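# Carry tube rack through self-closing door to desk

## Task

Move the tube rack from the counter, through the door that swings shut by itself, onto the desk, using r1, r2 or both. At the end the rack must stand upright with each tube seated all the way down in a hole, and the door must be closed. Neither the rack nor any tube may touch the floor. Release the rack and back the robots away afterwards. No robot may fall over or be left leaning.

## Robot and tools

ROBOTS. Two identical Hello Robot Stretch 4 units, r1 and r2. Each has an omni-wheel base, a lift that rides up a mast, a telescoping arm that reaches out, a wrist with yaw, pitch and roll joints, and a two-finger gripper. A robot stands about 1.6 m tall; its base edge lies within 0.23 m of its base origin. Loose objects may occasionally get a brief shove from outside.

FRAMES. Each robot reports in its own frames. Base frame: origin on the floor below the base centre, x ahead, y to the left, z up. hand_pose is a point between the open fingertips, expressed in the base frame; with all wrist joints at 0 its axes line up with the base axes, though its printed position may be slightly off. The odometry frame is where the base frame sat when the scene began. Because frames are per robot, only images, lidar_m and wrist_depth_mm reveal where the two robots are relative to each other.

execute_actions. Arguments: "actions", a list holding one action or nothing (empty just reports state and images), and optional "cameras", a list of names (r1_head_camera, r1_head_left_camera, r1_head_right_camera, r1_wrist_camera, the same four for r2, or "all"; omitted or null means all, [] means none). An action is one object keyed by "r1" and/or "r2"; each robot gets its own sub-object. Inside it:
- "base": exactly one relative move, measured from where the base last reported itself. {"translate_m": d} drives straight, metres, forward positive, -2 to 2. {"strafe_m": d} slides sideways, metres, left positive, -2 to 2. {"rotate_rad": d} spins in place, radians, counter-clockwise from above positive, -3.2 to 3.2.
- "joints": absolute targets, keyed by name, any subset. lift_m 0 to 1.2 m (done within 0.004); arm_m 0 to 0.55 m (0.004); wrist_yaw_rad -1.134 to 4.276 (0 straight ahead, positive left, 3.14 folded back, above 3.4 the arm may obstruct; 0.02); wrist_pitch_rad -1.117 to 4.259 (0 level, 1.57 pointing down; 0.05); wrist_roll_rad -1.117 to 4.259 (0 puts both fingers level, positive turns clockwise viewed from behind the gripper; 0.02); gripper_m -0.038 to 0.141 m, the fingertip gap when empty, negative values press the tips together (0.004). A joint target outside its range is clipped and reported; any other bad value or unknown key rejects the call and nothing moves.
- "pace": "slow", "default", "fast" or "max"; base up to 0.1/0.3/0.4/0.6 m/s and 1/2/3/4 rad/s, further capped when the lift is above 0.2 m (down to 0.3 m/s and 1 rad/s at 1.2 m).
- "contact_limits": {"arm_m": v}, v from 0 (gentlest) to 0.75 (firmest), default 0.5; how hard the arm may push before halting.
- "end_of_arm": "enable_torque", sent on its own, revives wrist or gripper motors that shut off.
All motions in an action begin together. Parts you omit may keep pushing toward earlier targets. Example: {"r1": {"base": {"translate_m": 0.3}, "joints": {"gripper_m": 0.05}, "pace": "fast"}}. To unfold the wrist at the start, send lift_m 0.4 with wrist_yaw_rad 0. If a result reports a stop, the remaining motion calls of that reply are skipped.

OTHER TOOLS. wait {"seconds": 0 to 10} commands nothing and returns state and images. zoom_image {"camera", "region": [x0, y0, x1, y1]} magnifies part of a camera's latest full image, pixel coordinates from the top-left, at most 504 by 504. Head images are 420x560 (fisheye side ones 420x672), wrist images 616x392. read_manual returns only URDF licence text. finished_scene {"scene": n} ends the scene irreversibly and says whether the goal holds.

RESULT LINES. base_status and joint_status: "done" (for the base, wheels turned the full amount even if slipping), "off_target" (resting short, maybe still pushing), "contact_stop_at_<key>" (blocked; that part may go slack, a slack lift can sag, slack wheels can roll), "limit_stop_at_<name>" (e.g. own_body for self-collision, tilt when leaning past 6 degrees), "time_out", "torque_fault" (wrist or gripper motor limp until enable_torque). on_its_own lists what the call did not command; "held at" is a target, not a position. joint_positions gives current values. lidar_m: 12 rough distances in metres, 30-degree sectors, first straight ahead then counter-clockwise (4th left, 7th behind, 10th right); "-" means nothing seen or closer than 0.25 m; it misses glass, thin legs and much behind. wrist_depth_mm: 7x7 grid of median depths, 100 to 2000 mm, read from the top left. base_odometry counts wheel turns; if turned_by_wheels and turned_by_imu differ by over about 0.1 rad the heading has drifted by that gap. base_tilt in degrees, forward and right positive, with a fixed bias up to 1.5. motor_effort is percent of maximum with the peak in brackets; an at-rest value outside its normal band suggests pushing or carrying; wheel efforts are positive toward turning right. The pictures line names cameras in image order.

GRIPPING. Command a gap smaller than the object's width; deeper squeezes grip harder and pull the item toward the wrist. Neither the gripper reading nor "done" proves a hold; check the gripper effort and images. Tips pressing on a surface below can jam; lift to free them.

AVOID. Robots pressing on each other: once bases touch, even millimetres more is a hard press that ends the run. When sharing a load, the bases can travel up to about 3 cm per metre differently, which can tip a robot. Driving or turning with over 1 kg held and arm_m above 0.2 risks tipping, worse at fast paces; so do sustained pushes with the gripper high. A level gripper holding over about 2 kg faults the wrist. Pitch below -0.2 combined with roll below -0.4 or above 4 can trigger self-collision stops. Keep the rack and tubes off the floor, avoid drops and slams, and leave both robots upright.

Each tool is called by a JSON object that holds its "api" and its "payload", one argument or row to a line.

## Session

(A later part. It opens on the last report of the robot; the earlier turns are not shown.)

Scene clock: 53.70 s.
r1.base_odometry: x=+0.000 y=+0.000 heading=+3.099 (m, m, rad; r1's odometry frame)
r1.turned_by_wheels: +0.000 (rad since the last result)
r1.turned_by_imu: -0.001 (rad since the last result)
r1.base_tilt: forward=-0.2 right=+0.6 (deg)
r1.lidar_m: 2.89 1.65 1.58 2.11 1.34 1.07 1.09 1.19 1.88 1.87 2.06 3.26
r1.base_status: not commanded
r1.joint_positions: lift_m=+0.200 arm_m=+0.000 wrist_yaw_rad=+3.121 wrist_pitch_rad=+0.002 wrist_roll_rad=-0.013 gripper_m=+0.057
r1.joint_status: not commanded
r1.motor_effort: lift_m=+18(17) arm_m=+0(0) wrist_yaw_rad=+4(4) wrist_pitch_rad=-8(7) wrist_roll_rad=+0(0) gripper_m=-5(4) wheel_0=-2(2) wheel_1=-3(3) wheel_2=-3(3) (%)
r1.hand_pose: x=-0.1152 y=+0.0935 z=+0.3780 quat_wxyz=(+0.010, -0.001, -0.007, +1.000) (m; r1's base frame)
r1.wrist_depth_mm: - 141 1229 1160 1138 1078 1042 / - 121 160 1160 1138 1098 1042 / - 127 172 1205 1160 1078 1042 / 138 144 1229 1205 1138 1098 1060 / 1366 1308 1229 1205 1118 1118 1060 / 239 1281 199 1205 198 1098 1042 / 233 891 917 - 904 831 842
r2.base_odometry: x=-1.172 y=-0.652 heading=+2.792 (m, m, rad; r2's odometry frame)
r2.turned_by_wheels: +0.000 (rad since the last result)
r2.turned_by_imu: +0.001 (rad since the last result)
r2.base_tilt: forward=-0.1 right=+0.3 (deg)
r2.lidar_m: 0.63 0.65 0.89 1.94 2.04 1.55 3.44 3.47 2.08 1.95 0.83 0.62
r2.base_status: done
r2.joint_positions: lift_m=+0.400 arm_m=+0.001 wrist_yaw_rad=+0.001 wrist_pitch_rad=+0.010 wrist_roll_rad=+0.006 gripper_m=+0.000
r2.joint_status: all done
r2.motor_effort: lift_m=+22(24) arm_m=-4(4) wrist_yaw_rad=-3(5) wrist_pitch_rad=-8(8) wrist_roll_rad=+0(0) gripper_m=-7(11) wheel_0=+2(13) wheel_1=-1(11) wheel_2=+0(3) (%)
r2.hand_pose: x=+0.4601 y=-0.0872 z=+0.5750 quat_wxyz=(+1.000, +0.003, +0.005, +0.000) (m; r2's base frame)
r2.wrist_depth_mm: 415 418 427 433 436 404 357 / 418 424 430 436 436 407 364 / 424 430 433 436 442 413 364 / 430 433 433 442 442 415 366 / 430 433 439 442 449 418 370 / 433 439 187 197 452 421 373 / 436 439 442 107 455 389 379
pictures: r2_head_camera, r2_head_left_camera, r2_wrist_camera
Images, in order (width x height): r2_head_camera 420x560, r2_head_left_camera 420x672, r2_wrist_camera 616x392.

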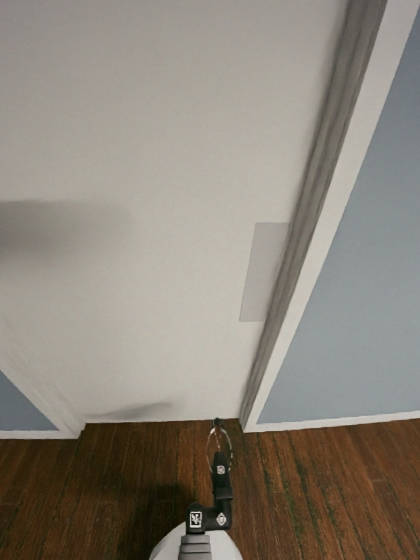

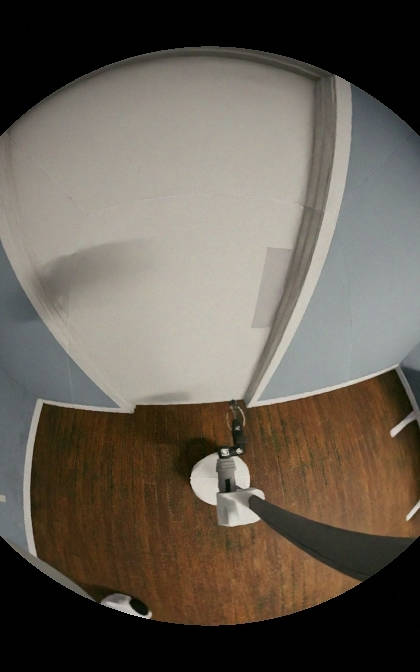

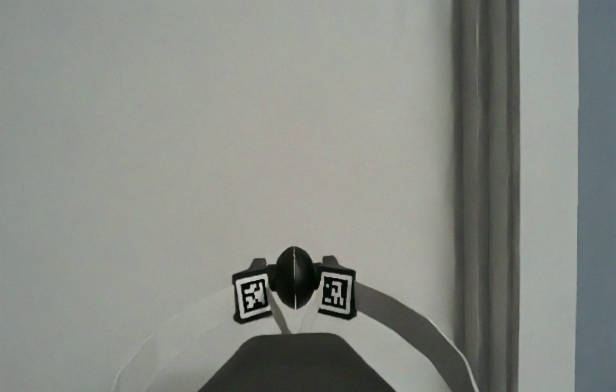

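{"api": "execute_actions", "payload": {
  "actions": [
    {"r2":{"joints":{"arm_m":0.55,"lift_m":0.3},"contact_limits":{"arm_m":0.75},"pace":"slow"}}
  ],
  "cameras": ["r2_head_left_camera","r2_head_camera","r2_wrist_camera"]
}}

Scene clock: 58.17 s.
r1.base_odometry: x=+0.000 y=+0.000 heading=+3.099 (m, m, rad; r1's odometry frame)
r1.turned_by_wheels: +0.000 (rad since the last result)
r1.turned_by_imu: -0.002 (rad since the last result)
r1.base_tilt: forward=-0.2 right=+0.6 (deg)
r1.lidar_m: 2.88 1.66 1.55 2.12 1.35 1.09 1.09 1.19 1.87 1.87 2.08 3.25
r1.base_status: not commanded
r1.joint_positions: lift_m=+0.200 arm_m=+0.000 wrist_yaw_rad=+3.121 wrist_pitch_rad=+0.002 wrist_roll_rad=-0.013 gripper_m=+0.057
r1.joint_status: not commanded
r1.motor_effort: lift_m=+17(17) arm_m=+0(0) wrist_yaw_rad=+4(4) wrist_pitch_rad=-8(8) wrist_roll_rad=+0(0) gripper_m=-4(4) wheel_0=-2(2) wheel_1=-3(3) wheel_2=-3(3) (%)
r1.hand_pose: x=-0.1152 y=+0.0935 z=+0.3780 quat_wxyz=(+0.010, -0.001, -0.007, +1.000) (m; r1's base frame)
r1.wrist_depth_mm: - 140 1229 1182 1118 1078 1042 / - 121 160 1182 1118 1078 1042 / - 127 172 1182 1138 1098 1042 / 138 144 1255 1205 1160 1098 1060 / 1366 1336 1255 1205 1138 1118 1078 / 239 1308 199 1182 198 1060 1060 / 232 878 904 - 904 842 854
r2.base_odometry: x=-1.172 y=-0.652 heading=+2.792 (m, m, rad; r2's odometry frame)
r2.turned_by_wheels: +0.000 (rad since the last result)
r2.turned_by_imu: +0.005 (rad since the last result)
r2.base_tilt: forward=-0.2 right=+0.4 (deg)
r2.lidar_m: 0.64 0.67 0.90 1.96 2.03 1.55 3.45 3.51 2.06 1.95 0.86 0.65
r2.base_status: not commanded
r2.joint_positions: lift_m=+0.300 arm_m=+0.207 wrist_yaw_rad=-0.003 wrist_pitch_rad=+0.009 wrist_roll_rad=+0.006 gripper_m=+0.000
r2.joint_status: arm_m contact_stop (moved +0.207 of +0.549); the others done
joint sent to its limit — the command would take r2.arm_m past its upper limit, so that joint was sent only as far as its limit.
r2.on_its_own: arm_m is slack since a contact_stop (your +0.550 is given up)
r2.motor_effort: lift_m=+18(20) arm_m=+0(23) wrist_yaw_rad=+7(54) wrist_pitch_rad=-5(8) wrist_roll_rad=+0(0) gripper_m=-9(6) wheel_0=+1(7) wheel_1=+1(6) wheel_2=-4(20) (%)
r2.contact_limits: arm_m 0.75
r2.hand_pose: x=+0.6664 y=-0.0883 z=+0.4760 quat_wxyz=(+1.000, +0.003, +0.004, -0.002) (m; r2's base frame)
r2.wrist_depth_mm: 223 224 227 230 233 235 236 / 224 227 229 231 235 236 239 / 227 229 231 234 236 238 240 / 228 230 233 235 237 241 243 / 229 232 235 236 239 242 245 / 231 234 189 208 186 245 247 / 235 235 238 107 244 247 250
pictures: r2_head_camera, r2_head_left_camera, r2_wrist_camera
Images, in order (width x height): r2_head_camera 420x560, r2_head_left_camera 420x672, r2_wrist_camera 616x392.

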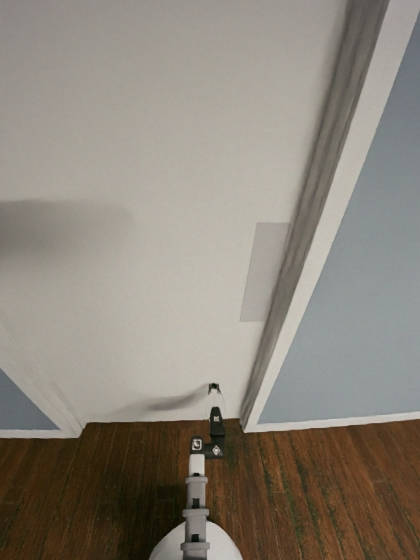

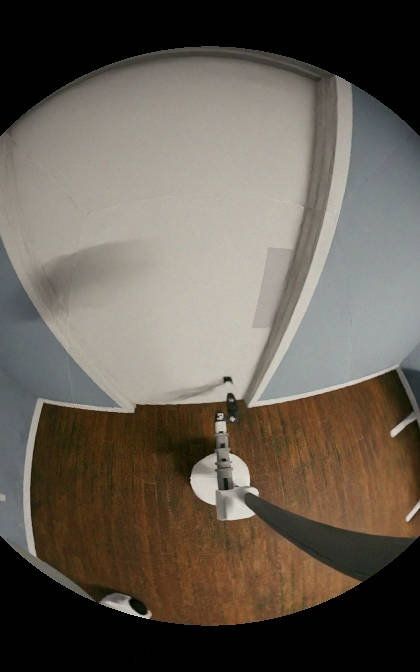

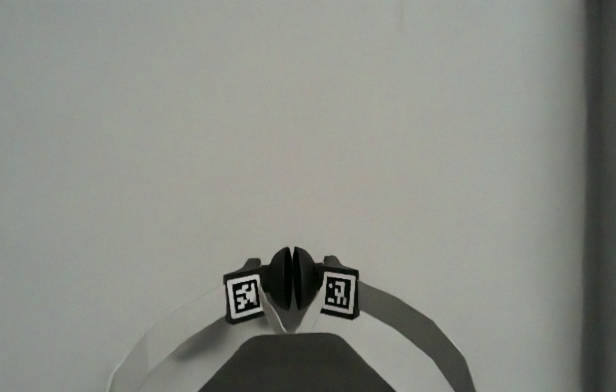

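{"api": "execute_actions", "payload": {
  "actions": [
    {"r2":{"base":{"strafe_m":-0.07},"joints":{"arm_m":0.1,"lift_m":0.9}}}
  ],
  "cameras": ["r2_wrist_camera"]
}}

{"api": "execute_actions", "payload": {
  "actions": [
    {"r2":{"joints":{"arm_m":0.55},"contact_limits":{"arm_m":0.6},"pace":"slow"}}
  ],
  "cameras": ["r2_head_camera","r2_wrist_camera"]
}}

Scene clock: 64.07 s.
r1.base_odometry: x=+0.000 y=+0.000 heading=+3.099 (m, m, rad; r1's odometry frame)
r1.turned_by_wheels: +0.000 (rad since the last result)
r1.turned_by_imu: -0.002 (rad since the last result)
r1.base_tilt: forward=-0.1 right=+0.7 (deg)
r1.lidar_m: 2.88 1.65 1.59 2.10 1.36 1.08 1.08 1.18 1.87 1.86 2.05 3.25
r1.base_status: not commanded
r1.joint_positions: lift_m=+0.200 arm_m=+0.000 wrist_yaw_rad=+3.121 wrist_pitch_rad=+0.002 wrist_roll_rad=-0.013 gripper_m=+0.057
r1.joint_status: not commanded
r1.motor_effort: lift_m=+17(17) arm_m=+0(0) wrist_yaw_rad=+6(5) wrist_pitch_rad=-8(9) wrist_roll_rad=-1(0) gripper_m=-6(3) wheel_0=-2(2) wheel_1=-3(3) wheel_2=-3(3) (%)
r1.hand_pose: x=-0.1152 y=+0.0935 z=+0.3780 quat_wxyz=(+0.010, -0.001, -0.007, +1.000) (m; r1's base frame)
r1.wrist_depth_mm: - 140 1205 1182 1138 1098 1042 / - 121 160 1182 1138 1078 1060 / - 127 173 1182 1118 1078 1078 / 138 144 1229 1205 1138 1098 1060 / 1366 1336 1281 1205 1160 1118 1060 / 239 1281 198 1182 198 1078 1078 / 232 891 931 - 904 831 854
r2.base_odometry: x=-1.148 y=-0.586 heading=+2.792 (m, m, rad; r2's odometry frame)
r2.turned_by_wheels: +0.000 (rad since the last result)
r2.turned_by_imu: +0.002 (rad since the last result)
r2.base_tilt: forward=-0.1 right=+0.2 (deg)
r2.lidar_m: 0.62 0.67 0.89 2.03 2.12 1.57 3.45 3.50 1.99 1.86 0.84 0.60
r2.base_status: done
r2.joint_positions: lift_m=+0.900 arm_m=+0.101 wrist_yaw_rad=+0.000 wrist_pitch_rad=+0.010 wrist_roll_rad=+0.006 gripper_m=+0.000
r2.joint_status: all done
r2.motor_effort: lift_m=+22(22) arm_m=-4(4) wrist_yaw_rad=+1(7) wrist_pitch_rad=-7(10) wrist_roll_rad=-1(0) gripper_m=-5(2) wheel_0=+0(13) wheel_1=-1(10) wheel_2=-1(4) (%)
r2.hand_pose: x=+0.5601 y=-0.0874 z=+1.0750 quat_wxyz=(+1.000, +0.003, +0.005, +0.000) (m; r2's base frame)
r2.wrist_depth_mm: 325 329 332 332 336 274 260 / 327 330 334 336 340 277 260 / 330 334 338 340 343 279 264 / 332 336 342 342 345 285 265 / 336 340 340 343 347 285 268 / 338 342 187 197 349 289 271 / 342 343 347 107 353 272 273
pictures: r2_wrist_camera
Images, in order (width x height): r2_wrist_camera 616x392.

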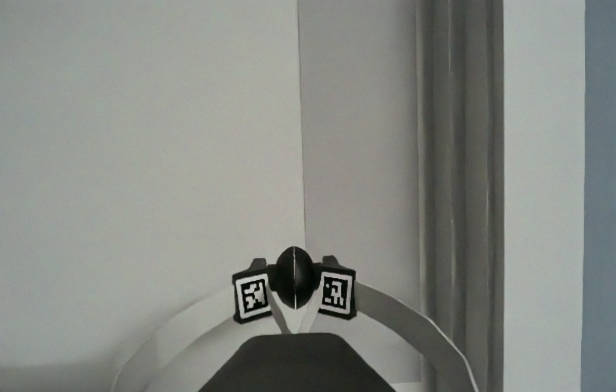

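Scene clock: 69.83 s.
r1.base_odometry: x=+0.000 y=+0.000 heading=+3.099 (m, m, rad; r1's odometry frame)
r1.turned_by_wheels: +0.000 (rad since the last result)
r1.turned_by_imu: -0.002 (rad since the last result)
r1.base_tilt: forward=-0.2 right=+0.6 (deg)
r1.lidar_m: 2.87 1.64 1.59 2.12 1.34 1.09 1.09 1.19 1.87 1.87 2.06 3.25
r1.base_status: not commanded
r1.joint_positions: lift_m=+0.200 arm_m=+0.000 wrist_yaw_rad=+3.121 wrist_pitch_rad=+0.002 wrist_roll_rad=-0.013 gripper_m=+0.057
r1.joint_status: not commanded
r1.motor_effort: lift_m=+18(17) arm_m=+0(0) wrist_yaw_rad=+5(3) wrist_pitch_rad=-9(10) wrist_roll_rad=+1(0) gripper_m=-4(5) wheel_0=-2(2) wheel_1=-3(3) wheel_2=-3(2) (%)
r1.hand_pose: x=-0.1152 y=+0.0935 z=+0.3780 quat_wxyz=(+0.010, -0.001, -0.007, +1.000) (m; r1's base frame)
r1.wrist_depth_mm: - 140 1182 1160 1118 1078 1042 / - 121 160 1182 1138 1098 1042 / - 127 173 1182 1160 1098 1042 / 138 144 1205 1205 1138 1118 1060 / 1366 1336 1229 1205 1138 1118 1078 / 239 1308 199 1182 198 1078 1060 / 233 891 931 - 917 831 854
r2.base_odometry: x=-1.148 y=-0.587 heading=+2.791 (m, m, rad; r2's odometry frame)
r2.turned_by_wheels: -0.001 (rad since the last result)
r2.turned_by_imu: +0.043 (rad since the last result)
r2.base_tilt: forward=-0.3 right=+0.3 (deg)
r2.lidar_m: 0.88 0.88 0.94 2.01 2.12 1.56 3.45 3.54 1.97 1.86 0.85 0.61
r2.base_status: not commanded
r2.joint_positions: lift_m=+0.900 arm_m=+0.546 wrist_yaw_rad=-0.012 wrist_pitch_rad=+0.009 wrist_roll_rad=+0.006 gripper_m=+0.000
r2.joint_status: all done
joint sent to its limit — the command would take r2.arm_m past its upper limit, so that joint was sent only as far as its limit.
r2.on_its_own: wrist_yaw_rad is at rest, and its effort (+35) is outside its rest range (-13 to +13)
r2.motor_effort: lift_m=+22(22) arm_m=+12(18) wrist_yaw_rad=+35(68) wrist_pitch_rad=-5(94) wrist_roll_rad=+0(1) gripper_m=-1(4) wheel_0=-1(2) wheel_1=+1(2) wheel_2=-15(19) (%)
r2.contact_limits: arm_m 0.6
r2.hand_pose: x=+1.0045 y=-0.0910 z=+1.0754 quat_wxyz=(+1.000, +0.003, +0.004, -0.006) (m; r2's base frame)
r2.wrist_depth_mm: 184 199 216 235 259 - - / 186 200 218 237 260 - - / 187 202 219 238 263 - - / 187 203 220 240 264 - - / 189 204 220 234 267 - - / 189 204 186 203 186 - - / 190 199 220 107 270 - -
pictures: r2_head_camera, r2_wrist_camera
Images, in order (width x height): r2_head_camera 420x560, r2_wrist_camera 616x392.

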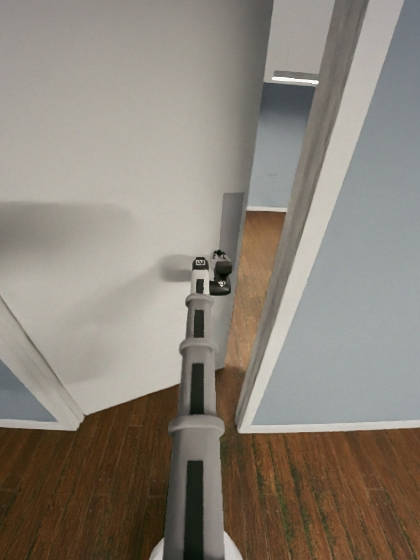

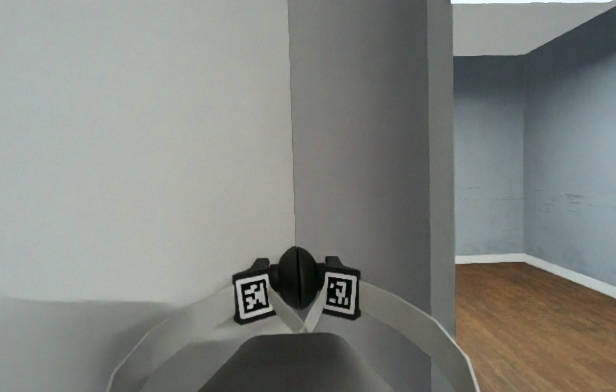

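{"api": "execute_actions", "payload": {
  "actions": [
    {"r2":{"base":{"strafe_m":0.15},"joints":{"arm_m":0.5,"lift_m":0.6},"pace":"slow"}}
  ],
  "cameras": ["r2_head_camera"]
}}

{"api": "execute_actions", "payload": {
  "actions": [
    {"r2":{"base":{"translate_m":0.35},"joints":{"arm_m":0.3},"pace":"slow"}}
  ],
  "cameras": ["r2_head_camera","r2_head_left_camera"]
}}

Scene clock: 74.90 s.
r1.base_odometry: x=+0.000 y=+0.000 heading=+3.099 (m, m, rad; r1's odometry frame)
r1.turned_by_wheels: +0.000 (rad since the last result)
r1.turned_by_imu: -0.002 (rad since the last result)
r1.base_tilt: forward=-0.2 right=+0.7 (deg)
r1.lidar_m: 2.87 1.75 1.56 2.11 1.35 1.09 1.08 1.20 1.87 1.86 2.06 3.25
r1.base_status: not commanded
r1.joint_positions: lift_m=+0.200 arm_m=+0.000 wrist_yaw_rad=+3.121 wrist_pitch_rad=+0.002 wrist_roll_rad=-0.013 gripper_m=+0.057
r1.joint_status: not commanded
r1.motor_effort: lift_m=+17(17) arm_m=+0(0) wrist_yaw_rad=+3(3) wrist_pitch_rad=-7(7) wrist_roll_rad=+0(0) gripper_m=-3(4) wheel_0=-2(2) wheel_1=-3(3) wheel_2=-3(2) (%)
r1.hand_pose: x=-0.1152 y=+0.0935 z=+0.3780 quat_wxyz=(+0.010, -0.001, -0.007, +1.000) (m; r1's base frame)
r1.wrist_depth_mm: - 140 1205 1182 1118 1060 1060 / - 121 160 1182 1138 1078 1060 / - 127 172 1182 1138 1078 1060 / 138 144 1229 1182 1138 1098 1060 / 1366 1336 1281 1205 1138 1098 1060 / 239 1308 199 1205 198 1078 1060 / 232 878 931 - 917 842 854
r2.base_odometry: x=-1.199 y=-0.727 heading=+2.788 (m, m, rad; r2's odometry frame)
r2.turned_by_wheels: -0.003 (rad since the last result)
r2.turned_by_imu: -0.150 (rad since the last result)
r2.base_tilt: forward=-0.2 right=+0.3 (deg)
r2.lidar_m: 0.81 0.79 0.87 1.50 1.94 1.52 3.39 3.43 2.21 1.98 0.93 0.65
r2.base_status: done
r2.joint_positions: lift_m=+0.601 arm_m=+0.499 wrist_yaw_rad=-0.027 wrist_pitch_rad=+0.001 wrist_roll_rad=+0.006 gripper_m=+0.000
r2.joint_status: all done
r2.on_its_own: wrist_yaw_rad is at rest, and its effort (+76) is outside its rest range (-13 to +13)
r2.motor_effort: lift_m=+11(22) arm_m=+4(12) wrist_yaw_rad=+76(75) wrist_pitch_rad=+18(20) wrist_roll_rad=+0(0) gripper_m=-9(8) wheel_0=-14(20) wheel_1=-1(7) wheel_2=-21(19) (%)
r2.hand_pose: x=+0.9562 y=-0.0952 z=+0.7785 quat_wxyz=(+1.000, +0.003, +0.000, -0.014) (m; r2's base frame)
r2.wrist_depth_mm: 171 187 209 235 267 - - / 171 189 210 235 268 - - / 172 190 211 236 268 - - / 173 190 211 237 271 - - / 174 191 211 226 272 - - / 174 191 182 196 187 - - / 174 183 207 107 281 1576 1661
pictures: r2_head_camera
Images, in order (width x height): r2_head_camera 420x560.

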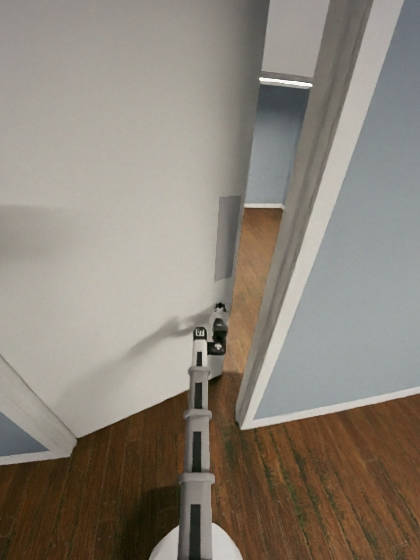

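Scene clock: 79.67 s.
r1.base_odometry: x=+0.000 y=+0.000 heading=+3.099 (m, m, rad; r1's odometry frame)
r1.turned_by_wheels: +0.000 (rad since the last result)
r1.turned_by_imu: -0.002 (rad since the last result)
r1.base_tilt: forward=-0.1 right=+0.6 (deg)
r1.lidar_m: 2.86 2.61 1.89 2.11 1.34 1.09 1.08 1.19 1.87 1.87 2.07 3.26
r1.base_status: not commanded
r1.joint_positions: lift_m=+0.200 arm_m=+0.000 wrist_yaw_rad=+3.121 wrist_pitch_rad=+0.002 wrist_roll_rad=-0.013 gripper_m=+0.057
r1.joint_status: not commanded
r1.motor_effort: lift_m=+17(17) arm_m=+0(0) wrist_yaw_rad=+2(4) wrist_pitch_rad=-10(9) wrist_roll_rad=+1(1) gripper_m=-3(4) wheel_0=-2(2) wheel_1=-3(3) wheel_2=-3(2) (%)
r1.hand_pose: x=-0.1152 y=+0.0935 z=+0.3780 quat_wxyz=(+0.010, -0.001, -0.007, +1.000) (m; r1's base frame)
r1.wrist_depth_mm: - 141 1182 1182 1118 1078 1042 / - 121 160 1182 1138 1078 1060 / - 127 173 1182 1138 1098 1025 / 138 144 1229 1182 1138 1118 1042 / 1366 1336 1255 1182 1118 1098 1060 / 238 1281 200 1205 198 1098 1042 / 233 891 931 - 904 842 842
r2.base_odometry: x=-1.527 y=-0.605 heading=+2.786 (m, m, rad; r2's odometry frame)
r2.turned_by_wheels: -0.002 (rad since the last result)
r2.turned_by_imu: -0.015 (rad since the last result)
r2.base_tilt: forward=-0.3 right=+0.5 (deg)
r2.lidar_m: 0.57 0.54 0.56 0.72 2.00 1.88 1.93 3.79 2.16 1.98 0.36 0.34
r2.base_status: done
r2.joint_positions: lift_m=+0.600 arm_m=+0.299 wrist_yaw_rad=-0.023 wrist_pitch_rad=+0.010 wrist_roll_rad=+0.006 gripper_m=+0.000
r2.joint_status: all done
r2.on_its_own: wrist_yaw_rad is at rest, and its effort (+64) is outside its rest range (-13 to +13)
r2.motor_effort: lift_m=+13(13) arm_m=+5(7) wrist_yaw_rad=+64(75) wrist_pitch_rad=-7(18) wrist_roll_rad=-1(0) gripper_m=-8(9) wheel_0=-6(7) wheel_1=+1(3) wheel_2=-21(29) (%)
r2.hand_pose: x=+0.7564 y=-0.0942 z=+0.7757 quat_wxyz=(+1.000, +0.003, +0.005, -0.012) (m; r2's base frame)
r2.wrist_depth_mm: 159 180 206 - - - - / 160 181 206 - - - - / 160 181 207 - - - - / 161 181 208 - - - - / 162 183 209 229 - - - / 162 183 184 194 186 - - / 163 174 203 107 1618 1537 1576
pictures: r2_head_camera, r2_head_left_camera
Images, in order (width x height): r2_head_camera 420x560, r2_head_left_camera 420x672.

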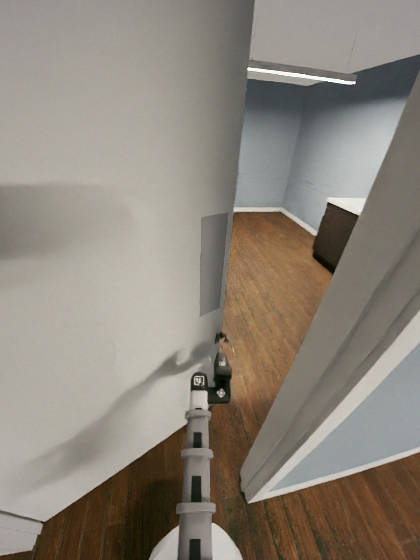

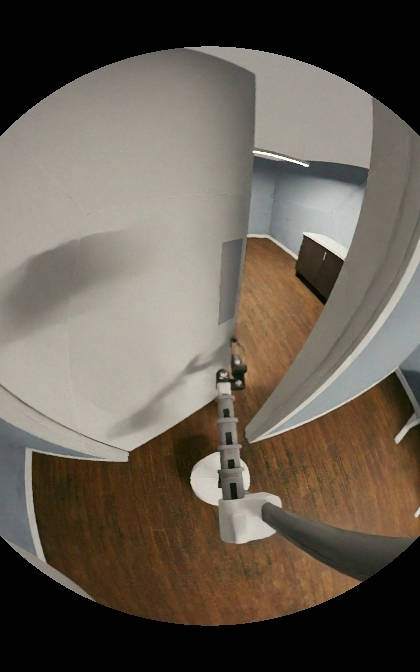

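{"api": "execute_actions", "payload": {
  "actions": [
    {"r2":{"joints":{"wrist_yaw_rad":-0.6},"pace":"slow"}}
  ],
  "cameras": []
}}

{"api": "execute_actions", "payload": {
  "actions": [
    {"r2":{"base":{"rotate_rad":0.3},"pace":"slow"}}
  ],
  "cameras": ["r2_head_camera","r2_head_left_camera"]
}}

Scene clock: 83.77 s.
r1.base_odometry: x=+0.000 y=+0.000 heading=+3.099 (m, m, rad; r1's odometry frame)
r1.turned_by_wheels: +0.000 (rad since the last result)
r1.turned_by_imu: -0.002 (rad since the last result)
r1.base_tilt: forward=-0.1 right=+0.6 (deg)
r1.lidar_m: 2.87 2.62 1.88 2.12 1.34 1.09 1.09 1.19 1.89 1.87 2.06 3.28
r1.base_status: not commanded
r1.joint_positions: lift_m=+0.200 arm_m=+0.000 wrist_yaw_rad=+3.121 wrist_pitch_rad=+0.002 wrist_roll_rad=-0.013 gripper_m=+0.057
r1.joint_status: not commanded
r1.motor_effort: lift_m=+18(18) arm_m=+0(0) wrist_yaw_rad=+3(4) wrist_pitch_rad=-8(8) wrist_roll_rad=+0(0) gripper_m=-2(4) wheel_0=-2(2) wheel_1=-3(3) wheel_2=-2(3) (%)
r1.hand_pose: x=-0.1152 y=+0.0935 z=+0.3780 quat_wxyz=(+0.010, -0.001, -0.007, +1.000) (m; r1's base frame)
r1.wrist_depth_mm: - 141 1205 1160 1118 1078 1042 / - 121 160 1205 1138 1078 1042 / - 127 172 1182 1138 1078 1060 / 138 144 1229 1205 1160 1098 1060 / 1336 1336 1229 1182 1118 1118 1060 / 239 1308 199 1182 198 1098 1060 / 232 891 931 - 904 842 866
r2.base_odometry: x=-1.527 y=-0.605 heading=+2.785 (m, m, rad; r2's odometry frame)
r2.turned_by_wheels: +0.000 (rad since the last result)
r2.turned_by_imu: +0.001 (rad since the last result)
r2.base_tilt: forward=-0.2 right=+0.5 (deg)
r2.lidar_m: 0.46 0.44 0.48 0.74 2.00 1.87 1.90 3.81 2.17 2.00 0.36 0.33
r2.base_status: not commanded
r2.joint_positions: lift_m=+0.600 arm_m=+0.299 wrist_yaw_rad=-0.629 wrist_pitch_rad=+0.010 wrist_roll_rad=+0.006 gripper_m=+0.000
r2.joint_status: wrist_yaw_rad off_target (ended at -0.629, target -0.600)
r2.on_its_own: wrist_yaw_rad is at rest, and its effort (+84) is outside its rest range (-13 to +13)
r2.motor_effort: lift_m=+13(13) arm_m=+5(5) wrist_yaw_rad=+84(95) wrist_pitch_rad=-7(8) wrist_roll_rad=+0(0) gripper_m=-12(18) wheel_0=-9(9) wheel_1=-2(2) wheel_2=-20(21) (%)
r2.hand_pose: x=+0.6518 y=-0.2405 z=+0.7757 quat_wxyz=(+0.951, +0.004, +0.004, -0.310) (m; r2's base frame)
r2.wrist_depth_mm: - 112 145 - - - - / - 113 146 - - - - / - 113 146 - - - - / - 113 146 - - 1921 - / - 113 146 - - 1921 - / - 113 146 193 186 1863 - / - 110 130 107 1661 1537 1618
pictures: none
No camera images: the call's "cameras" was empty. Leave "cameras" out to get every camera's image.

Scene clock: 85.13 s.
torque_fault: r2.wrist_yaw_rad switched itself off since the last result.
r1.base_odometry: x=+0.000 y=+0.000 heading=+3.099 (m, m, rad; r1's odometry frame)
r1.turned_by_wheels: +0.000 (rad since the last result)
r1.turned_by_imu: -0.001 (rad since the last result)
r1.base_tilt: forward=-0.2 right=+0.7 (deg)
r1.lidar_m: 2.88 2.62 1.93 2.12 1.36 1.08 1.07 1.18 1.88 1.87 2.06 3.26
r1.base_status: not commanded
r1.joint_positions: lift_m=+0.200 arm_m=+0.000 wrist_yaw_rad=+3.121 wrist_pitch_rad=+0.002 wrist_roll_rad=-0.013 gripper_m=+0.057
r1.joint_status: not commanded
r1.motor_effort: lift_m=+17(17) arm_m=+0(0) wrist_yaw_rad=+3(4) wrist_pitch_rad=-9(9) wrist_roll_rad=+1(2) gripper_m=-2(3) wheel_0=-3(2) wheel_1=-3(4) wheel_2=-2(3) (%)
r1.hand_pose: x=-0.1152 y=+0.0935 z=+0.3780 quat_wxyz=(+0.010, -0.001, -0.007, +1.000) (m; r1's base frame)
r1.wrist_depth_mm: - 140 1205 1160 1118 1078 1042 / - 121 160 1182 1138 1078 1042 / - 127 172 1205 1138 1078 1060 / 138 144 1229 1205 1160 1098 1060 / 1366 1336 1255 1182 1138 1098 1060 / 238 1281 199 1160 198 1098 1060 / 232 878 917 - 904 842 842
r2.base_odometry: x=-1.526 y=-0.605 heading=+3.084 (m, m, rad; r2's odometry frame)
r2.turned_by_wheels: +0.298 (rad since the last result)
r2.turned_by_imu: +0.194 (rad since the last result)
r2.base_tilt: forward=-0.8 right=+0.6 (deg)
r2.lidar_m: 0.45 0.46 0.55 1.03 2.11 1.92 3.86 2.64 1.96 0.75 0.32 0.33
r2.base_status: done
r2.joint_positions: lift_m=+0.600 arm_m=+0.298 wrist_yaw_rad=-1.026 wrist_pitch_rad=+0.010 wrist_roll_rad=+0.006 gripper_m=+0.000
r2.joint_status: not commanded
r2.on_its_own: wrist_yaw_rad is off since a torque_fault, until you send "end_of_arm": "enable_torque" (your -0.600 is given up)
r2.motor_effort: lift_m=+16(16) arm_m=+11(12) wrist_yaw_rad=-2(100) wrist_pitch_rad=-8(10) wrist_roll_rad=+0(0) gripper_m=-6(17) wheel_0=-3(28) wheel_1=+1(15) wheel_2=-20(31) (%)
r2.hand_pose: x=+0.5437 y=-0.2920 z=+0.7755 quat_wxyz=(+0.871, +0.005, +0.003, -0.491) (m; r2's base frame)
r2.wrist_depth_mm: 106 129 185 - - - - / 106 129 185 - - - - / 106 129 184 - - - - / 106 128 183 - - - - / 105 128 182 - - - - / 105 127 174 197 - - - / 104 119 160 107 1576 1537 1537
pictures: r2_head_camera, r2_head_left_camera
Images, in order (width x height): r2_head_camera 420x560, r2_head_left_camera 420x672.

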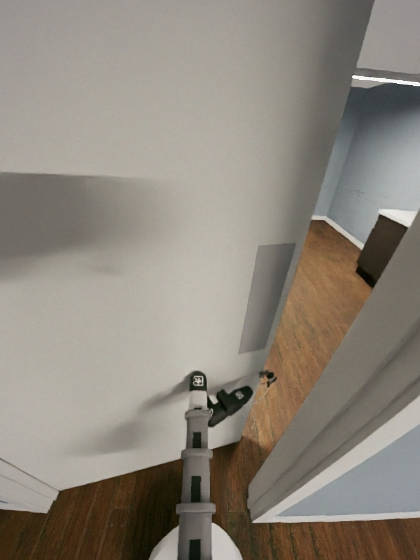

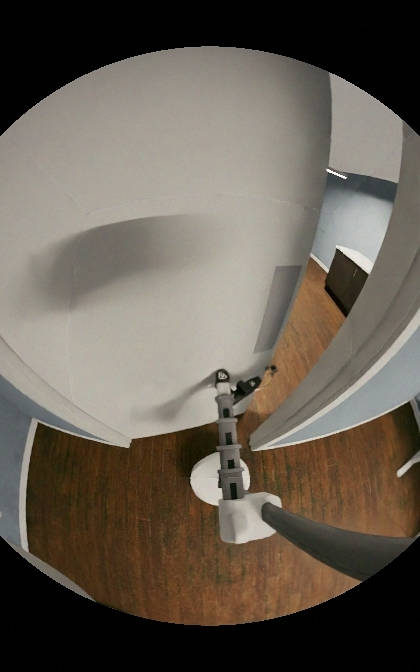

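{"api": "execute_actions", "payload": {
  "actions": [
    {"r2":{"joints":{"arm_m":0.55},"contact_limits":{"arm_m":0.7},"pace":"slow"}}
  ],
  "cameras": ["r2_head_camera","r2_head_left_camera"]
}}

Scene clock: 90.60 s.
r1.base_odometry: x=+0.000 y=+0.000 heading=+3.099 (m, m, rad; r1's odometry frame)
r1.turned_by_wheels: +0.000 (rad since the last result)
r1.turned_by_imu: -0.002 (rad since the last result)
r1.base_tilt: forward=-0.2 right=+0.6 (deg)
r1.lidar_m: 2.88 2.60 1.91 2.12 1.35 1.10 1.09 1.18 1.88 1.86 2.06 3.24
r1.base_status: not commanded
r1.joint_positions: lift_m=+0.200 arm_m=+0.000 wrist_yaw_rad=+3.121 wrist_pitch_rad=+0.002 wrist_roll_rad=-0.013 gripper_m=+0.057
r1.joint_status: not commanded
r1.motor_effort: lift_m=+18(17) arm_m=+0(0) wrist_yaw_rad=+4(3) wrist_pitch_rad=-8(8) wrist_roll_rad=+0(1) gripper_m=-5(2) wheel_0=-2(2) wheel_1=-3(3) wheel_2=-3(2) (%)
r1.hand_pose: x=-0.1152 y=+0.0935 z=+0.3780 quat_wxyz=(+0.010, -0.001, -0.007, +1.000) (m; r1's base frame)
r1.wrist_depth_mm: - 141 1205 1160 1118 1078 1025 / - 121 160 1182 1138 1078 1060 / - 127 172 1182 1118 1098 1060 / 138 144 1229 1182 1138 1098 1060 / 1366 1308 1255 1205 1138 1118 1060 / 239 1281 199 1160 198 1098 1060 / 233 878 917 - 917 842 854
r2.base_odometry: x=-1.526 y=-0.605 heading=+3.084 (m, m, rad; r2's odometry frame)
r2.turned_by_wheels: +0.000 (rad since the last result)
r2.turned_by_imu: +0.013 (rad since the last result)
r2.base_tilt: forward=-0.2 right=+0.2 (deg)
r2.lidar_m: 0.64 0.61 0.65 1.07 2.10 1.90 3.85 2.74 1.95 0.72 0.29 0.37
r2.base_status: not commanded
r2.joint_positions: lift_m=+0.600 arm_m=+0.546 wrist_yaw_rad=-0.902 wrist_pitch_rad=+0.010 wrist_roll_rad=+0.006 gripper_m=+0.000
r2.joint_status: all done
joint sent to its limit — the command would take r2.arm_m past its upper limit, so that joint was sent only as far as its limit.
r2.on_its_own: wrist_yaw_rad is off since a torque_fault, until you send "end_of_arm": "enable_torque" (your -0.600 is given up)
r2.motor_effort: lift_m=+16(16) arm_m=+13(18) wrist_yaw_rad=-3(2) wrist_pitch_rad=-8(8) wrist_roll_rad=+0(1) gripper_m=-6(4) wheel_0=-2(3) wheel_1=+3(3) wheel_2=-16(19) (%)
r2.contact_limits: arm_m 0.7
r2.hand_pose: x=+0.8272 y=-0.2806 z=+0.7755 quat_wxyz=(+0.900, +0.005, +0.003, -0.436) (m; r2's base frame)
r2.wrist_depth_mm: 135 - - - - - - / 135 - - - - - - / 135 - - - - - - / 134 - - - - 1921 1808 / 134 - - - - 1863 1808 / 133 - 187 196 - - 1863 / 132 1537 1661 107 1576 1537 1618
pictures: r2_head_camera, r2_head_left_camera
Images, in order (width x height): r2_head_camera 420x560, r2_head_left_camera 420x672.

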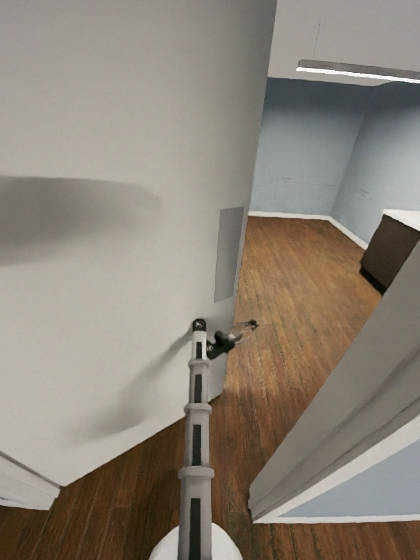

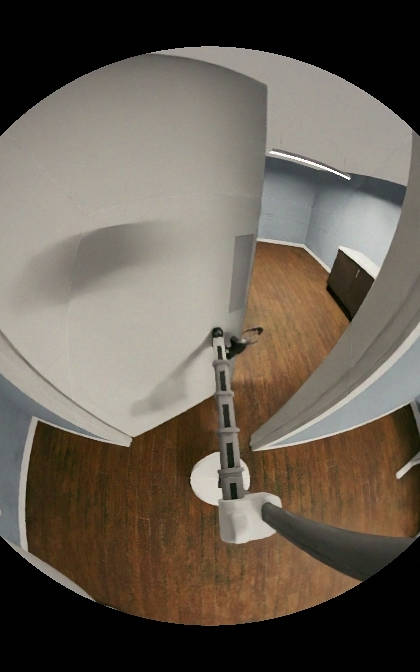

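{"api": "execute_actions", "payload": {
  "actions": [
    {"r2":{"end_of_arm":"enable_torque"}}
  ],
  "cameras": []
}}

{"api": "execute_actions", "payload": {
  "actions": [
    {"r2":{"base":{"strafe_m":0.12},"pace":"slow"}}
  ],
  "cameras": ["r2_head_left_camera"]
}}

{"api": "execute_actions", "payload": {
  "actions": [
    {"r2":{"base":{"translate_m":0.3},"joints":{"arm_m":0.4},"pace":"slow"}}
  ],
  "cameras": ["r2_head_camera","r2_head_left_camera"]
}}

Scene clock: 92.73 s.
r1.base_odometry: x=+0.000 y=+0.000 heading=+3.099 (m, m, rad; r1's odometry frame)
r1.turned_by_wheels: +0.000 (rad since the last result)
r1.turned_by_imu: -0.001 (rad since the last result)
r1.base_tilt: forward=-0.1 right=+0.6 (deg)
r1.lidar_m: 2.86 2.60 1.92 2.11 1.34 1.09 1.08 1.19 1.88 1.86 2.08 3.25
r1.base_status: not commanded
r1.joint_positions: lift_m=+0.200 arm_m=+0.000 wrist_yaw_rad=+3.121 wrist_pitch_rad=+0.002 wrist_roll_rad=-0.013 gripper_m=+0.057
r1.joint_status: not commanded
r1.motor_effort: lift_m=+18(18) arm_m=+0(0) wrist_yaw_rad=+3(3) wrist_pitch_rad=-9(7) wrist_roll_rad=+1(1) gripper_m=-5(4) wheel_0=-2(2) wheel_1=-3(3) wheel_2=-3(3) (%)
r1.hand_pose: x=-0.1152 y=+0.0935 z=+0.3780 quat_wxyz=(+0.010, -0.001, -0.007, +1.000) (m; r1's base frame)
r1.wrist_depth_mm: - 141 1229 1160 1118 1078 1042 / - 121 160 1160 1138 1078 1042 / - 127 173 1182 1160 1098 1060 / 138 144 1229 1205 1160 1118 1060 / 1366 1336 1281 1205 1138 1118 1060 / 238 1308 199 1182 199 1078 1060 / 233 891 917 - 917 842 866
r2.base_odometry: x=-1.526 y=-0.605 heading=+3.084 (m, m, rad; r2's odometry frame)
r2.turned_by_wheels: +0.000 (rad since the last result)
r2.turned_by_imu: +0.001 (rad since the last result)
r2.base_tilt: forward=-0.2 right=+0.5 (deg)
r2.lidar_m: 0.64 0.60 0.65 1.04 2.10 1.91 3.84 2.70 1.97 0.72 0.31 0.35
r2.base_status: not commanded
r2.joint_positions: lift_m=+0.600 arm_m=+0.546 wrist_yaw_rad=-0.902 wrist_pitch_rad=+0.010 wrist_roll_rad=+0.006 gripper_m=+0.000
r2.joint_status: not commanded
r2.end_of_arm: enable_torque: each motor that was off is on again
r2.on_its_own: wrist_yaw_rad is held at -0.902, not at your -0.600, since a torque_fault
r2.motor_effort: lift_m=+16(16) arm_m=+13(13) wrist_yaw_rad=-3(3) wrist_pitch_rad=-8(8) wrist_roll_rad=-1(0) gripper_m=-3(8) wheel_0=-2(2) wheel_1=+3(3) wheel_2=-16(17) (%)
r2.hand_pose: x=+0.8272 y=-0.2806 z=+0.7755 quat_wxyz=(+0.900, +0.005, +0.003, -0.436) (m; r2's base frame)
r2.wrist_depth_mm: 135 - - - - - - / 135 - - - - - - / 135 - - - - - - / 135 - - - - 1921 1808 / 134 - - - - 1921 1808 / 133 - 187 197 - - 1808 / 132 1537 1708 107 1576 1537 1618
pictures: none
No camera images: the call's "cameras" was empty. Leave "cameras" out to get every camera's image.

Scene clock: 95.07 s.
r1.base_odometry: x=+0.000 y=+0.000 heading=+3.099 (m, m, rad; r1's odometry frame)
r1.turned_by_wheels: +0.000 (rad since the last result)
r1.turned_by_imu: -0.001 (rad since the last result)
r1.base_tilt: forward=-0.2 right=+0.6 (deg)
r1.lidar_m: 2.89 2.63 1.91 2.11 1.34 1.08 1.08 1.19 1.90 1.87 2.08 3.27
r1.base_status: not commanded
r1.joint_positions: lift_m=+0.200 arm_m=+0.000 wrist_yaw_rad=+3.121 wrist_pitch_rad=+0.002 wrist_roll_rad=-0.013 gripper_m=+0.057
r1.joint_status: not commanded
r1.motor_effort: lift_m=+18(17) arm_m=+0(0) wrist_yaw_rad=+4(4) wrist_pitch_rad=-7(8) wrist_roll_rad=-1(0) gripper_m=-3(2) wheel_0=-2(2) wheel_1=-3(3) wheel_2=-2(3) (%)
r1.hand_pose: x=-0.1152 y=+0.0935 z=+0.3780 quat_wxyz=(+0.010, -0.001, -0.007, +1.000) (m; r1's base frame)
r1.wrist_depth_mm: - 141 1205 1182 1118 1060 1025 / - 121 160 1205 1138 1078 1042 / - 127 172 1205 1118 1098 1060 / 138 144 1205 1205 1138 1098 1078 / 1397 1336 1255 1205 1138 1118 1060 / 239 1308 199 1182 198 1098 1060 / 233 878 931 - 904 831 854
r2.base_odometry: x=-1.533 y=-0.725 heading=+3.081 (m, m, rad; r2's odometry frame)
r2.turned_by_wheels: -0.003 (rad since the last result)
r2.turned_by_imu: -0.129 (rad since the last result)
r2.base_tilt: forward=-0.2 right=+0.3 (deg)
r2.lidar_m: 0.61 0.54 0.55 0.68 1.98 1.90 1.99 3.87 2.12 1.10 0.36 0.45
r2.base_status: done
r2.joint_positions: lift_m=+0.600 arm_m=+0.547 wrist_yaw_rad=-0.902 wrist_pitch_rad=+0.010 wrist_roll_rad=+0.006 gripper_m=+0.000
r2.joint_status: not commanded
r2.on_its_own: wrist_yaw_rad is held at -0.902, not at your -0.600, since a torque_fault
r2.motor_effort: lift_m=+16(16) arm_m=+9(13) wrist_yaw_rad=+0(1) wrist_pitch_rad=-8(8) wrist_roll_rad=+0(0) gripper_m=-5(6) wheel_0=-16(24) wheel_1=-1(9) wheel_2=-19(27) (%)
r2.hand_pose: x=+0.8279 y=-0.2806 z=+0.7755 quat_wxyz=(+0.900, +0.005, +0.003, -0.436) (m; r2's base frame)
r2.wrist_depth_mm: - - - - - - - / - - - - - - - / - - - - - - - / - - - - - 1921 - / - - - - - 1921 - / - - 187 197 - 1983 - / 1708 1537 1708 107 1537 1537 1618
pictures: r2_head_left_camera
Images, in order (width x height): r2_head_left_camera 420x672.

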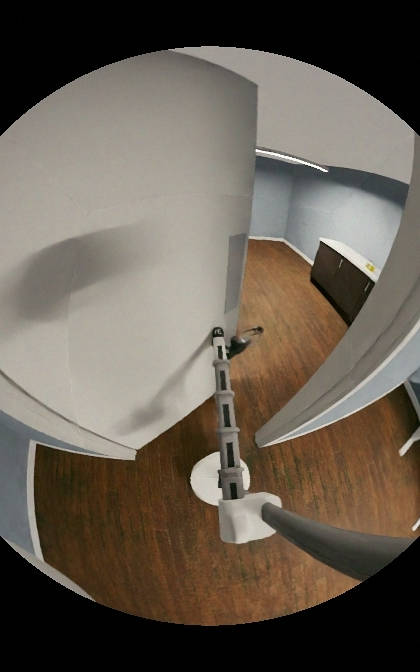

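Scene clock: 99.33 s.
r1.base_odometry: x=+0.000 y=+0.000 heading=+3.099 (m, m, rad; r1's odometry frame)
r1.turned_by_wheels: +0.000 (rad since the last result)
r1.turned_by_imu: -0.002 (rad since the last result)
r1.base_tilt: forward=-0.1 right=+0.6 (deg)
r1.lidar_m: 2.88 2.62 2.18 2.10 1.35 1.08 1.08 1.19 1.88 1.87 2.06 3.26
r1.base_status: not commanded
r1.joint_positions: lift_m=+0.200 arm_m=+0.000 wrist_yaw_rad=+3.121 wrist_pitch_rad=+0.002 wrist_roll_rad=-0.013 gripper_m=+0.057
r1.joint_status: not commanded
r1.motor_effort: lift_m=+17(17) arm_m=+0(0) wrist_yaw_rad=+4(4) wrist_pitch_rad=-8(8) wrist_roll_rad=-1(0) gripper_m=-3(2) wheel_0=-2(2) wheel_1=-3(3) wheel_2=-3(3) (%)
r1.hand_pose: x=-0.1152 y=+0.0935 z=+0.3780 quat_wxyz=(+0.010, -0.001, -0.007, +1.000) (m; r1's base frame)
r1.wrist_depth_mm: - 140 1205 1182 1118 1060 1042 / - 121 160 1160 1138 1078 1042 / - 127 172 1182 1118 1118 1060 / 138 144 1255 1205 1160 1078 1060 / 1366 1336 1281 1205 1160 1118 1060 / 239 1308 199 1182 198 1098 1060 / 233 878 931 - 917 842 866
r2.base_odometry: x=-1.832 y=-0.706 heading=+3.080 (m, m, rad; r2's odometry frame)
r2.turned_by_wheels: -0.002 (rad since the last result)
r2.turned_by_imu: -0.026 (rad since the last result)
r2.base_tilt: forward=-0.3 right=+0.4 (deg)
r2.lidar_m: 0.45 0.39 0.38 0.46 0.67 2.19 2.21 4.18 2.39 0.27 2.19 2.75
r2.base_status: done
r2.joint_positions: lift_m=+0.600 arm_m=+0.399 wrist_yaw_rad=-0.902 wrist_pitch_rad=+0.010 wrist_roll_rad=+0.006 gripper_m=+0.000
r2.joint_status: all done
r2.on_its_own: wrist_yaw_rad is held at -0.902, not at your -0.600, since a torque_fault
r2.motor_effort: lift_m=+16(16) arm_m=+4(8) wrist_yaw_rad=-4(2) wrist_pitch_rad=-7(7) wrist_roll_rad=+0(0) gripper_m=-8(5) wheel_0=-7(13) wheel_1=+4(5) wheel_2=-17(25) (%)
r2.hand_pose: x=+0.6805 y=-0.2805 z=+0.7755 quat_wxyz=(+0.900, +0.005, +0.003, -0.436) (m; r2's base frame)
r2.wrist_depth_mm: - - - - - - - / - - - - - - - / - - - - - - - / - - - - - 1863 - / - - - - - 1808 - / - - 187 197 1921 1863 - / 1708 1537 1708 107 1576 1537 1618
pictures: r2_head_camera, r2_head_left_camera
Images, in order (width x height): r2_head_camera 420x560, r2_head_left_camera 420x672.

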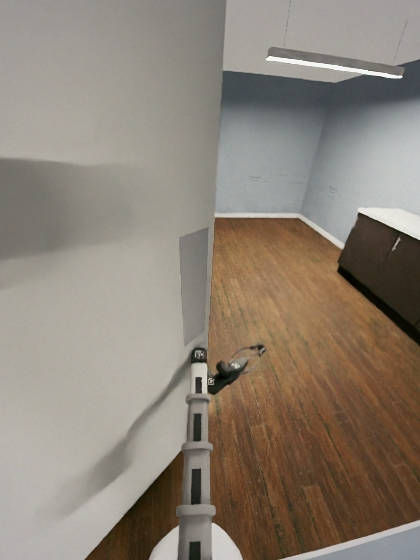

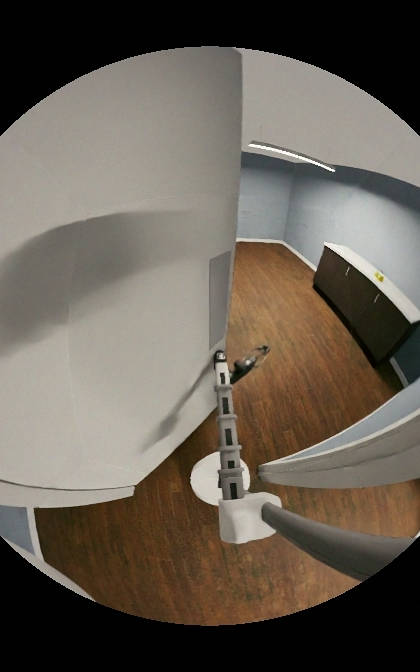

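{"api": "execute_actions", "payload": {
  "actions": [
    {"r2":{"base":{"rotate_rad":0.25},"pace":"slow"}}
  ],
  "cameras": []
}}

{"api": "execute_actions", "payload": {
  "actions": [
    {"r2":{"base":{"translate_m":0.3},"joints":{"arm_m":0.2},"pace":"slow"}}
  ],
  "cameras": ["r2_head_camera","r2_head_left_camera"]
}}

Scene clock: 102.33 s.
r1.base_odometry: x=+0.000 y=+0.000 heading=+3.099 (m, m, rad; r1's odometry frame)
r1.turned_by_wheels: +0.000 (rad since the last result)
r1.turned_by_imu: -0.001 (rad since the last result)
r1.base_tilt: forward=-0.2 right=+0.6 (deg)
r1.lidar_m: 2.87 2.63 2.23 2.11 1.35 1.09 1.09 1.20 1.86 1.87 2.09 3.26
r1.base_status: not commanded
r1.joint_positions: lift_m=+0.200 arm_m=+0.000 wrist_yaw_rad=+3.121 wrist_pitch_rad=+0.002 wrist_roll_rad=-0.013 gripper_m=+0.057
r1.joint_status: not commanded
r1.motor_effort: lift_m=+18(17) arm_m=+0(0) wrist_yaw_rad=+5(4) wrist_pitch_rad=-8(7) wrist_roll_rad=+0(0) gripper_m=-2(5) wheel_0=-2(2) wheel_1=-3(3) wheel_2=-3(3) (%)
r1.hand_pose: x=-0.1152 y=+0.0935 z=+0.3780 quat_wxyz=(+0.010, -0.001, -0.007, +1.000) (m; r1's base frame)
r1.wrist_depth_mm: - 141 1205 1182 1138 1078 1042 / - 121 160 1182 1160 1098 1025 / - 127 172 1182 1138 1098 1042 / 138 144 1229 1182 1160 1098 1060 / 1366 1336 1255 1205 1138 1138 1060 / 239 1281 199 1182 198 1078 1060 / 232 917 917 - 904 842 854
r2.base_odometry: x=-1.832 y=-0.705 heading=-2.956 (m, m, rad; r2's odometry frame)
r2.turned_by_wheels: +0.247 (rad since the last result)
r2.turned_by_imu: +0.147 (rad since the last result)
r2.base_tilt: forward=-0.2 right=+0.3 (deg)
r2.lidar_m: 0.47 0.42 0.44 0.51 2.11 2.21 - 2.73 0.26 0.25 2.22 3.07
r2.base_status: done
r2.joint_positions: lift_m=+0.600 arm_m=+0.399 wrist_yaw_rad=-0.902 wrist_pitch_rad=+0.010 wrist_roll_rad=+0.006 gripper_m=+0.000
r2.joint_status: not commanded
r2.on_its_own: wrist_yaw_rad is held at -0.902, not at your -0.600, since a torque_fault
r2.motor_effort: lift_m=+16(16) arm_m=+5(5) wrist_yaw_rad=-2(2) wrist_pitch_rad=-8(7) wrist_roll_rad=+0(1) gripper_m=-8(7) wheel_0=-13(24) wheel_1=-4(12) wheel_2=-16(31) (%)
r2.hand_pose: x=+0.6801 y=-0.2806 z=+0.7755 quat_wxyz=(+0.900, +0.005, +0.003, -0.436) (m; r2's base frame)
r2.wrist_depth_mm: - - - - - - - / - - - - - - - / - - - - - - - / - - - - - 1921 1661 / - - - - - 1921 1756 / - - 187 197 - - 1756 / 1756 1537 1708 107 1537 1576 1618
pictures: none
No camera images: the call's "cameras" was empty. Leave "cameras" out to get every camera's image.

Scene clock: 106.60 s.
r1.base_odometry: x=+0.000 y=+0.000 heading=+3.099 (m, m, rad; r1's odometry frame)
r1.turned_by_wheels: +0.000 (rad since the last result)
r1.turned_by_imu: -0.002 (rad since the last result)
r1.base_tilt: forward=-0.2 right=+0.6 (deg)
r1.lidar_m: 2.87 2.62 2.23 2.12 1.34 1.07 1.08 1.18 1.87 1.86 2.07 3.25
r1.base_status: not commanded
r1.joint_positions: lift_m=+0.200 arm_m=+0.000 wrist_yaw_rad=+3.121 wrist_pitch_rad=+0.002 wrist_roll_rad=-0.013 gripper_m=+0.057
r1.joint_status: not commanded
r1.motor_effort: lift_m=+17(17) arm_m=+0(0) wrist_yaw_rad=+4(5) wrist_pitch_rad=-8(9) wrist_roll_rad=-2(2) gripper_m=-2(2) wheel_0=-2(2) wheel_1=-3(3) wheel_2=-3(3) (%)
r1.hand_pose: x=-0.1152 y=+0.0935 z=+0.3780 quat_wxyz=(+0.010, -0.001, -0.007, +1.000) (m; r1's base frame)
r1.wrist_depth_mm: - 141 1205 1182 1118 1078 1025 / - 121 161 1182 1138 1078 1042 / - 127 172 1182 1160 1078 1060 / 138 144 1229 1205 1138 1118 1060 / 1366 1308 1255 1205 1138 1118 1078 / 240 1308 199 1182 198 1078 1042 / 233 891 917 - 904 831 854
r2.base_odometry: x=-2.127 y=-0.760 heading=-2.957 (m, m, rad; r2's odometry frame)
r2.turned_by_wheels: -0.001 (rad since the last result)
r2.turned_by_imu: -0.005 (rad since the last result)
r2.base_tilt: forward=-0.3 right=+0.3 (deg)
r2.lidar_m: 0.30 0.25 0.25 0.31 0.57 2.50 - 0.39 0.37 1.27 2.21 4.03
r2.base_status: done
r2.joint_positions: lift_m=+0.600 arm_m=+0.200 wrist_yaw_rad=-0.902 wrist_pitch_rad=+0.010 wrist_roll_rad=+0.006 gripper_m=+0.000
r2.joint_status: all done
r2.on_its_own: wrist_yaw_rad is held at -0.902, not at your -0.600, since a torque_fault
r2.motor_effort: lift_m=+16(16) arm_m=+3(5) wrist_yaw_rad=-2(3) wrist_pitch_rad=-7(8) wrist_roll_rad=+0(0) gripper_m=-7(5) wheel_0=-2(11) wheel_1=+6(8) wheel_2=-14(23) (%)
r2.hand_pose: x=+0.4807 y=-0.2805 z=+0.7755 quat_wxyz=(+0.900, +0.005, +0.003, -0.436) (m; r2's base frame)
r2.wrist_depth_mm: - - - - - - - / - - - - - - - / - - - - - - - / - - - - - 1983 1708 / - - - - - 1983 1661 / - - 187 198 - 1983 1708 / 1708 1537 1708 107 1576 1537 1618
pictures: r2_head_camera, r2_head_left_camera
Images, in order (width x height): r2_head_camera 420x560, r2_head_left_camera 420x672.

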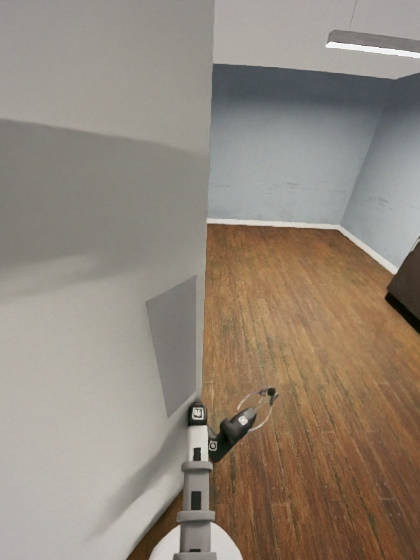

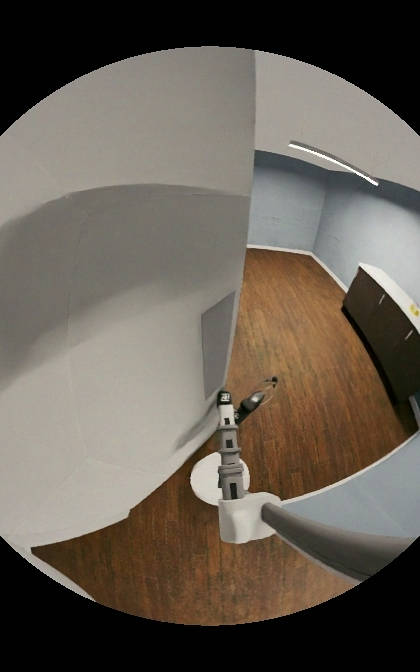

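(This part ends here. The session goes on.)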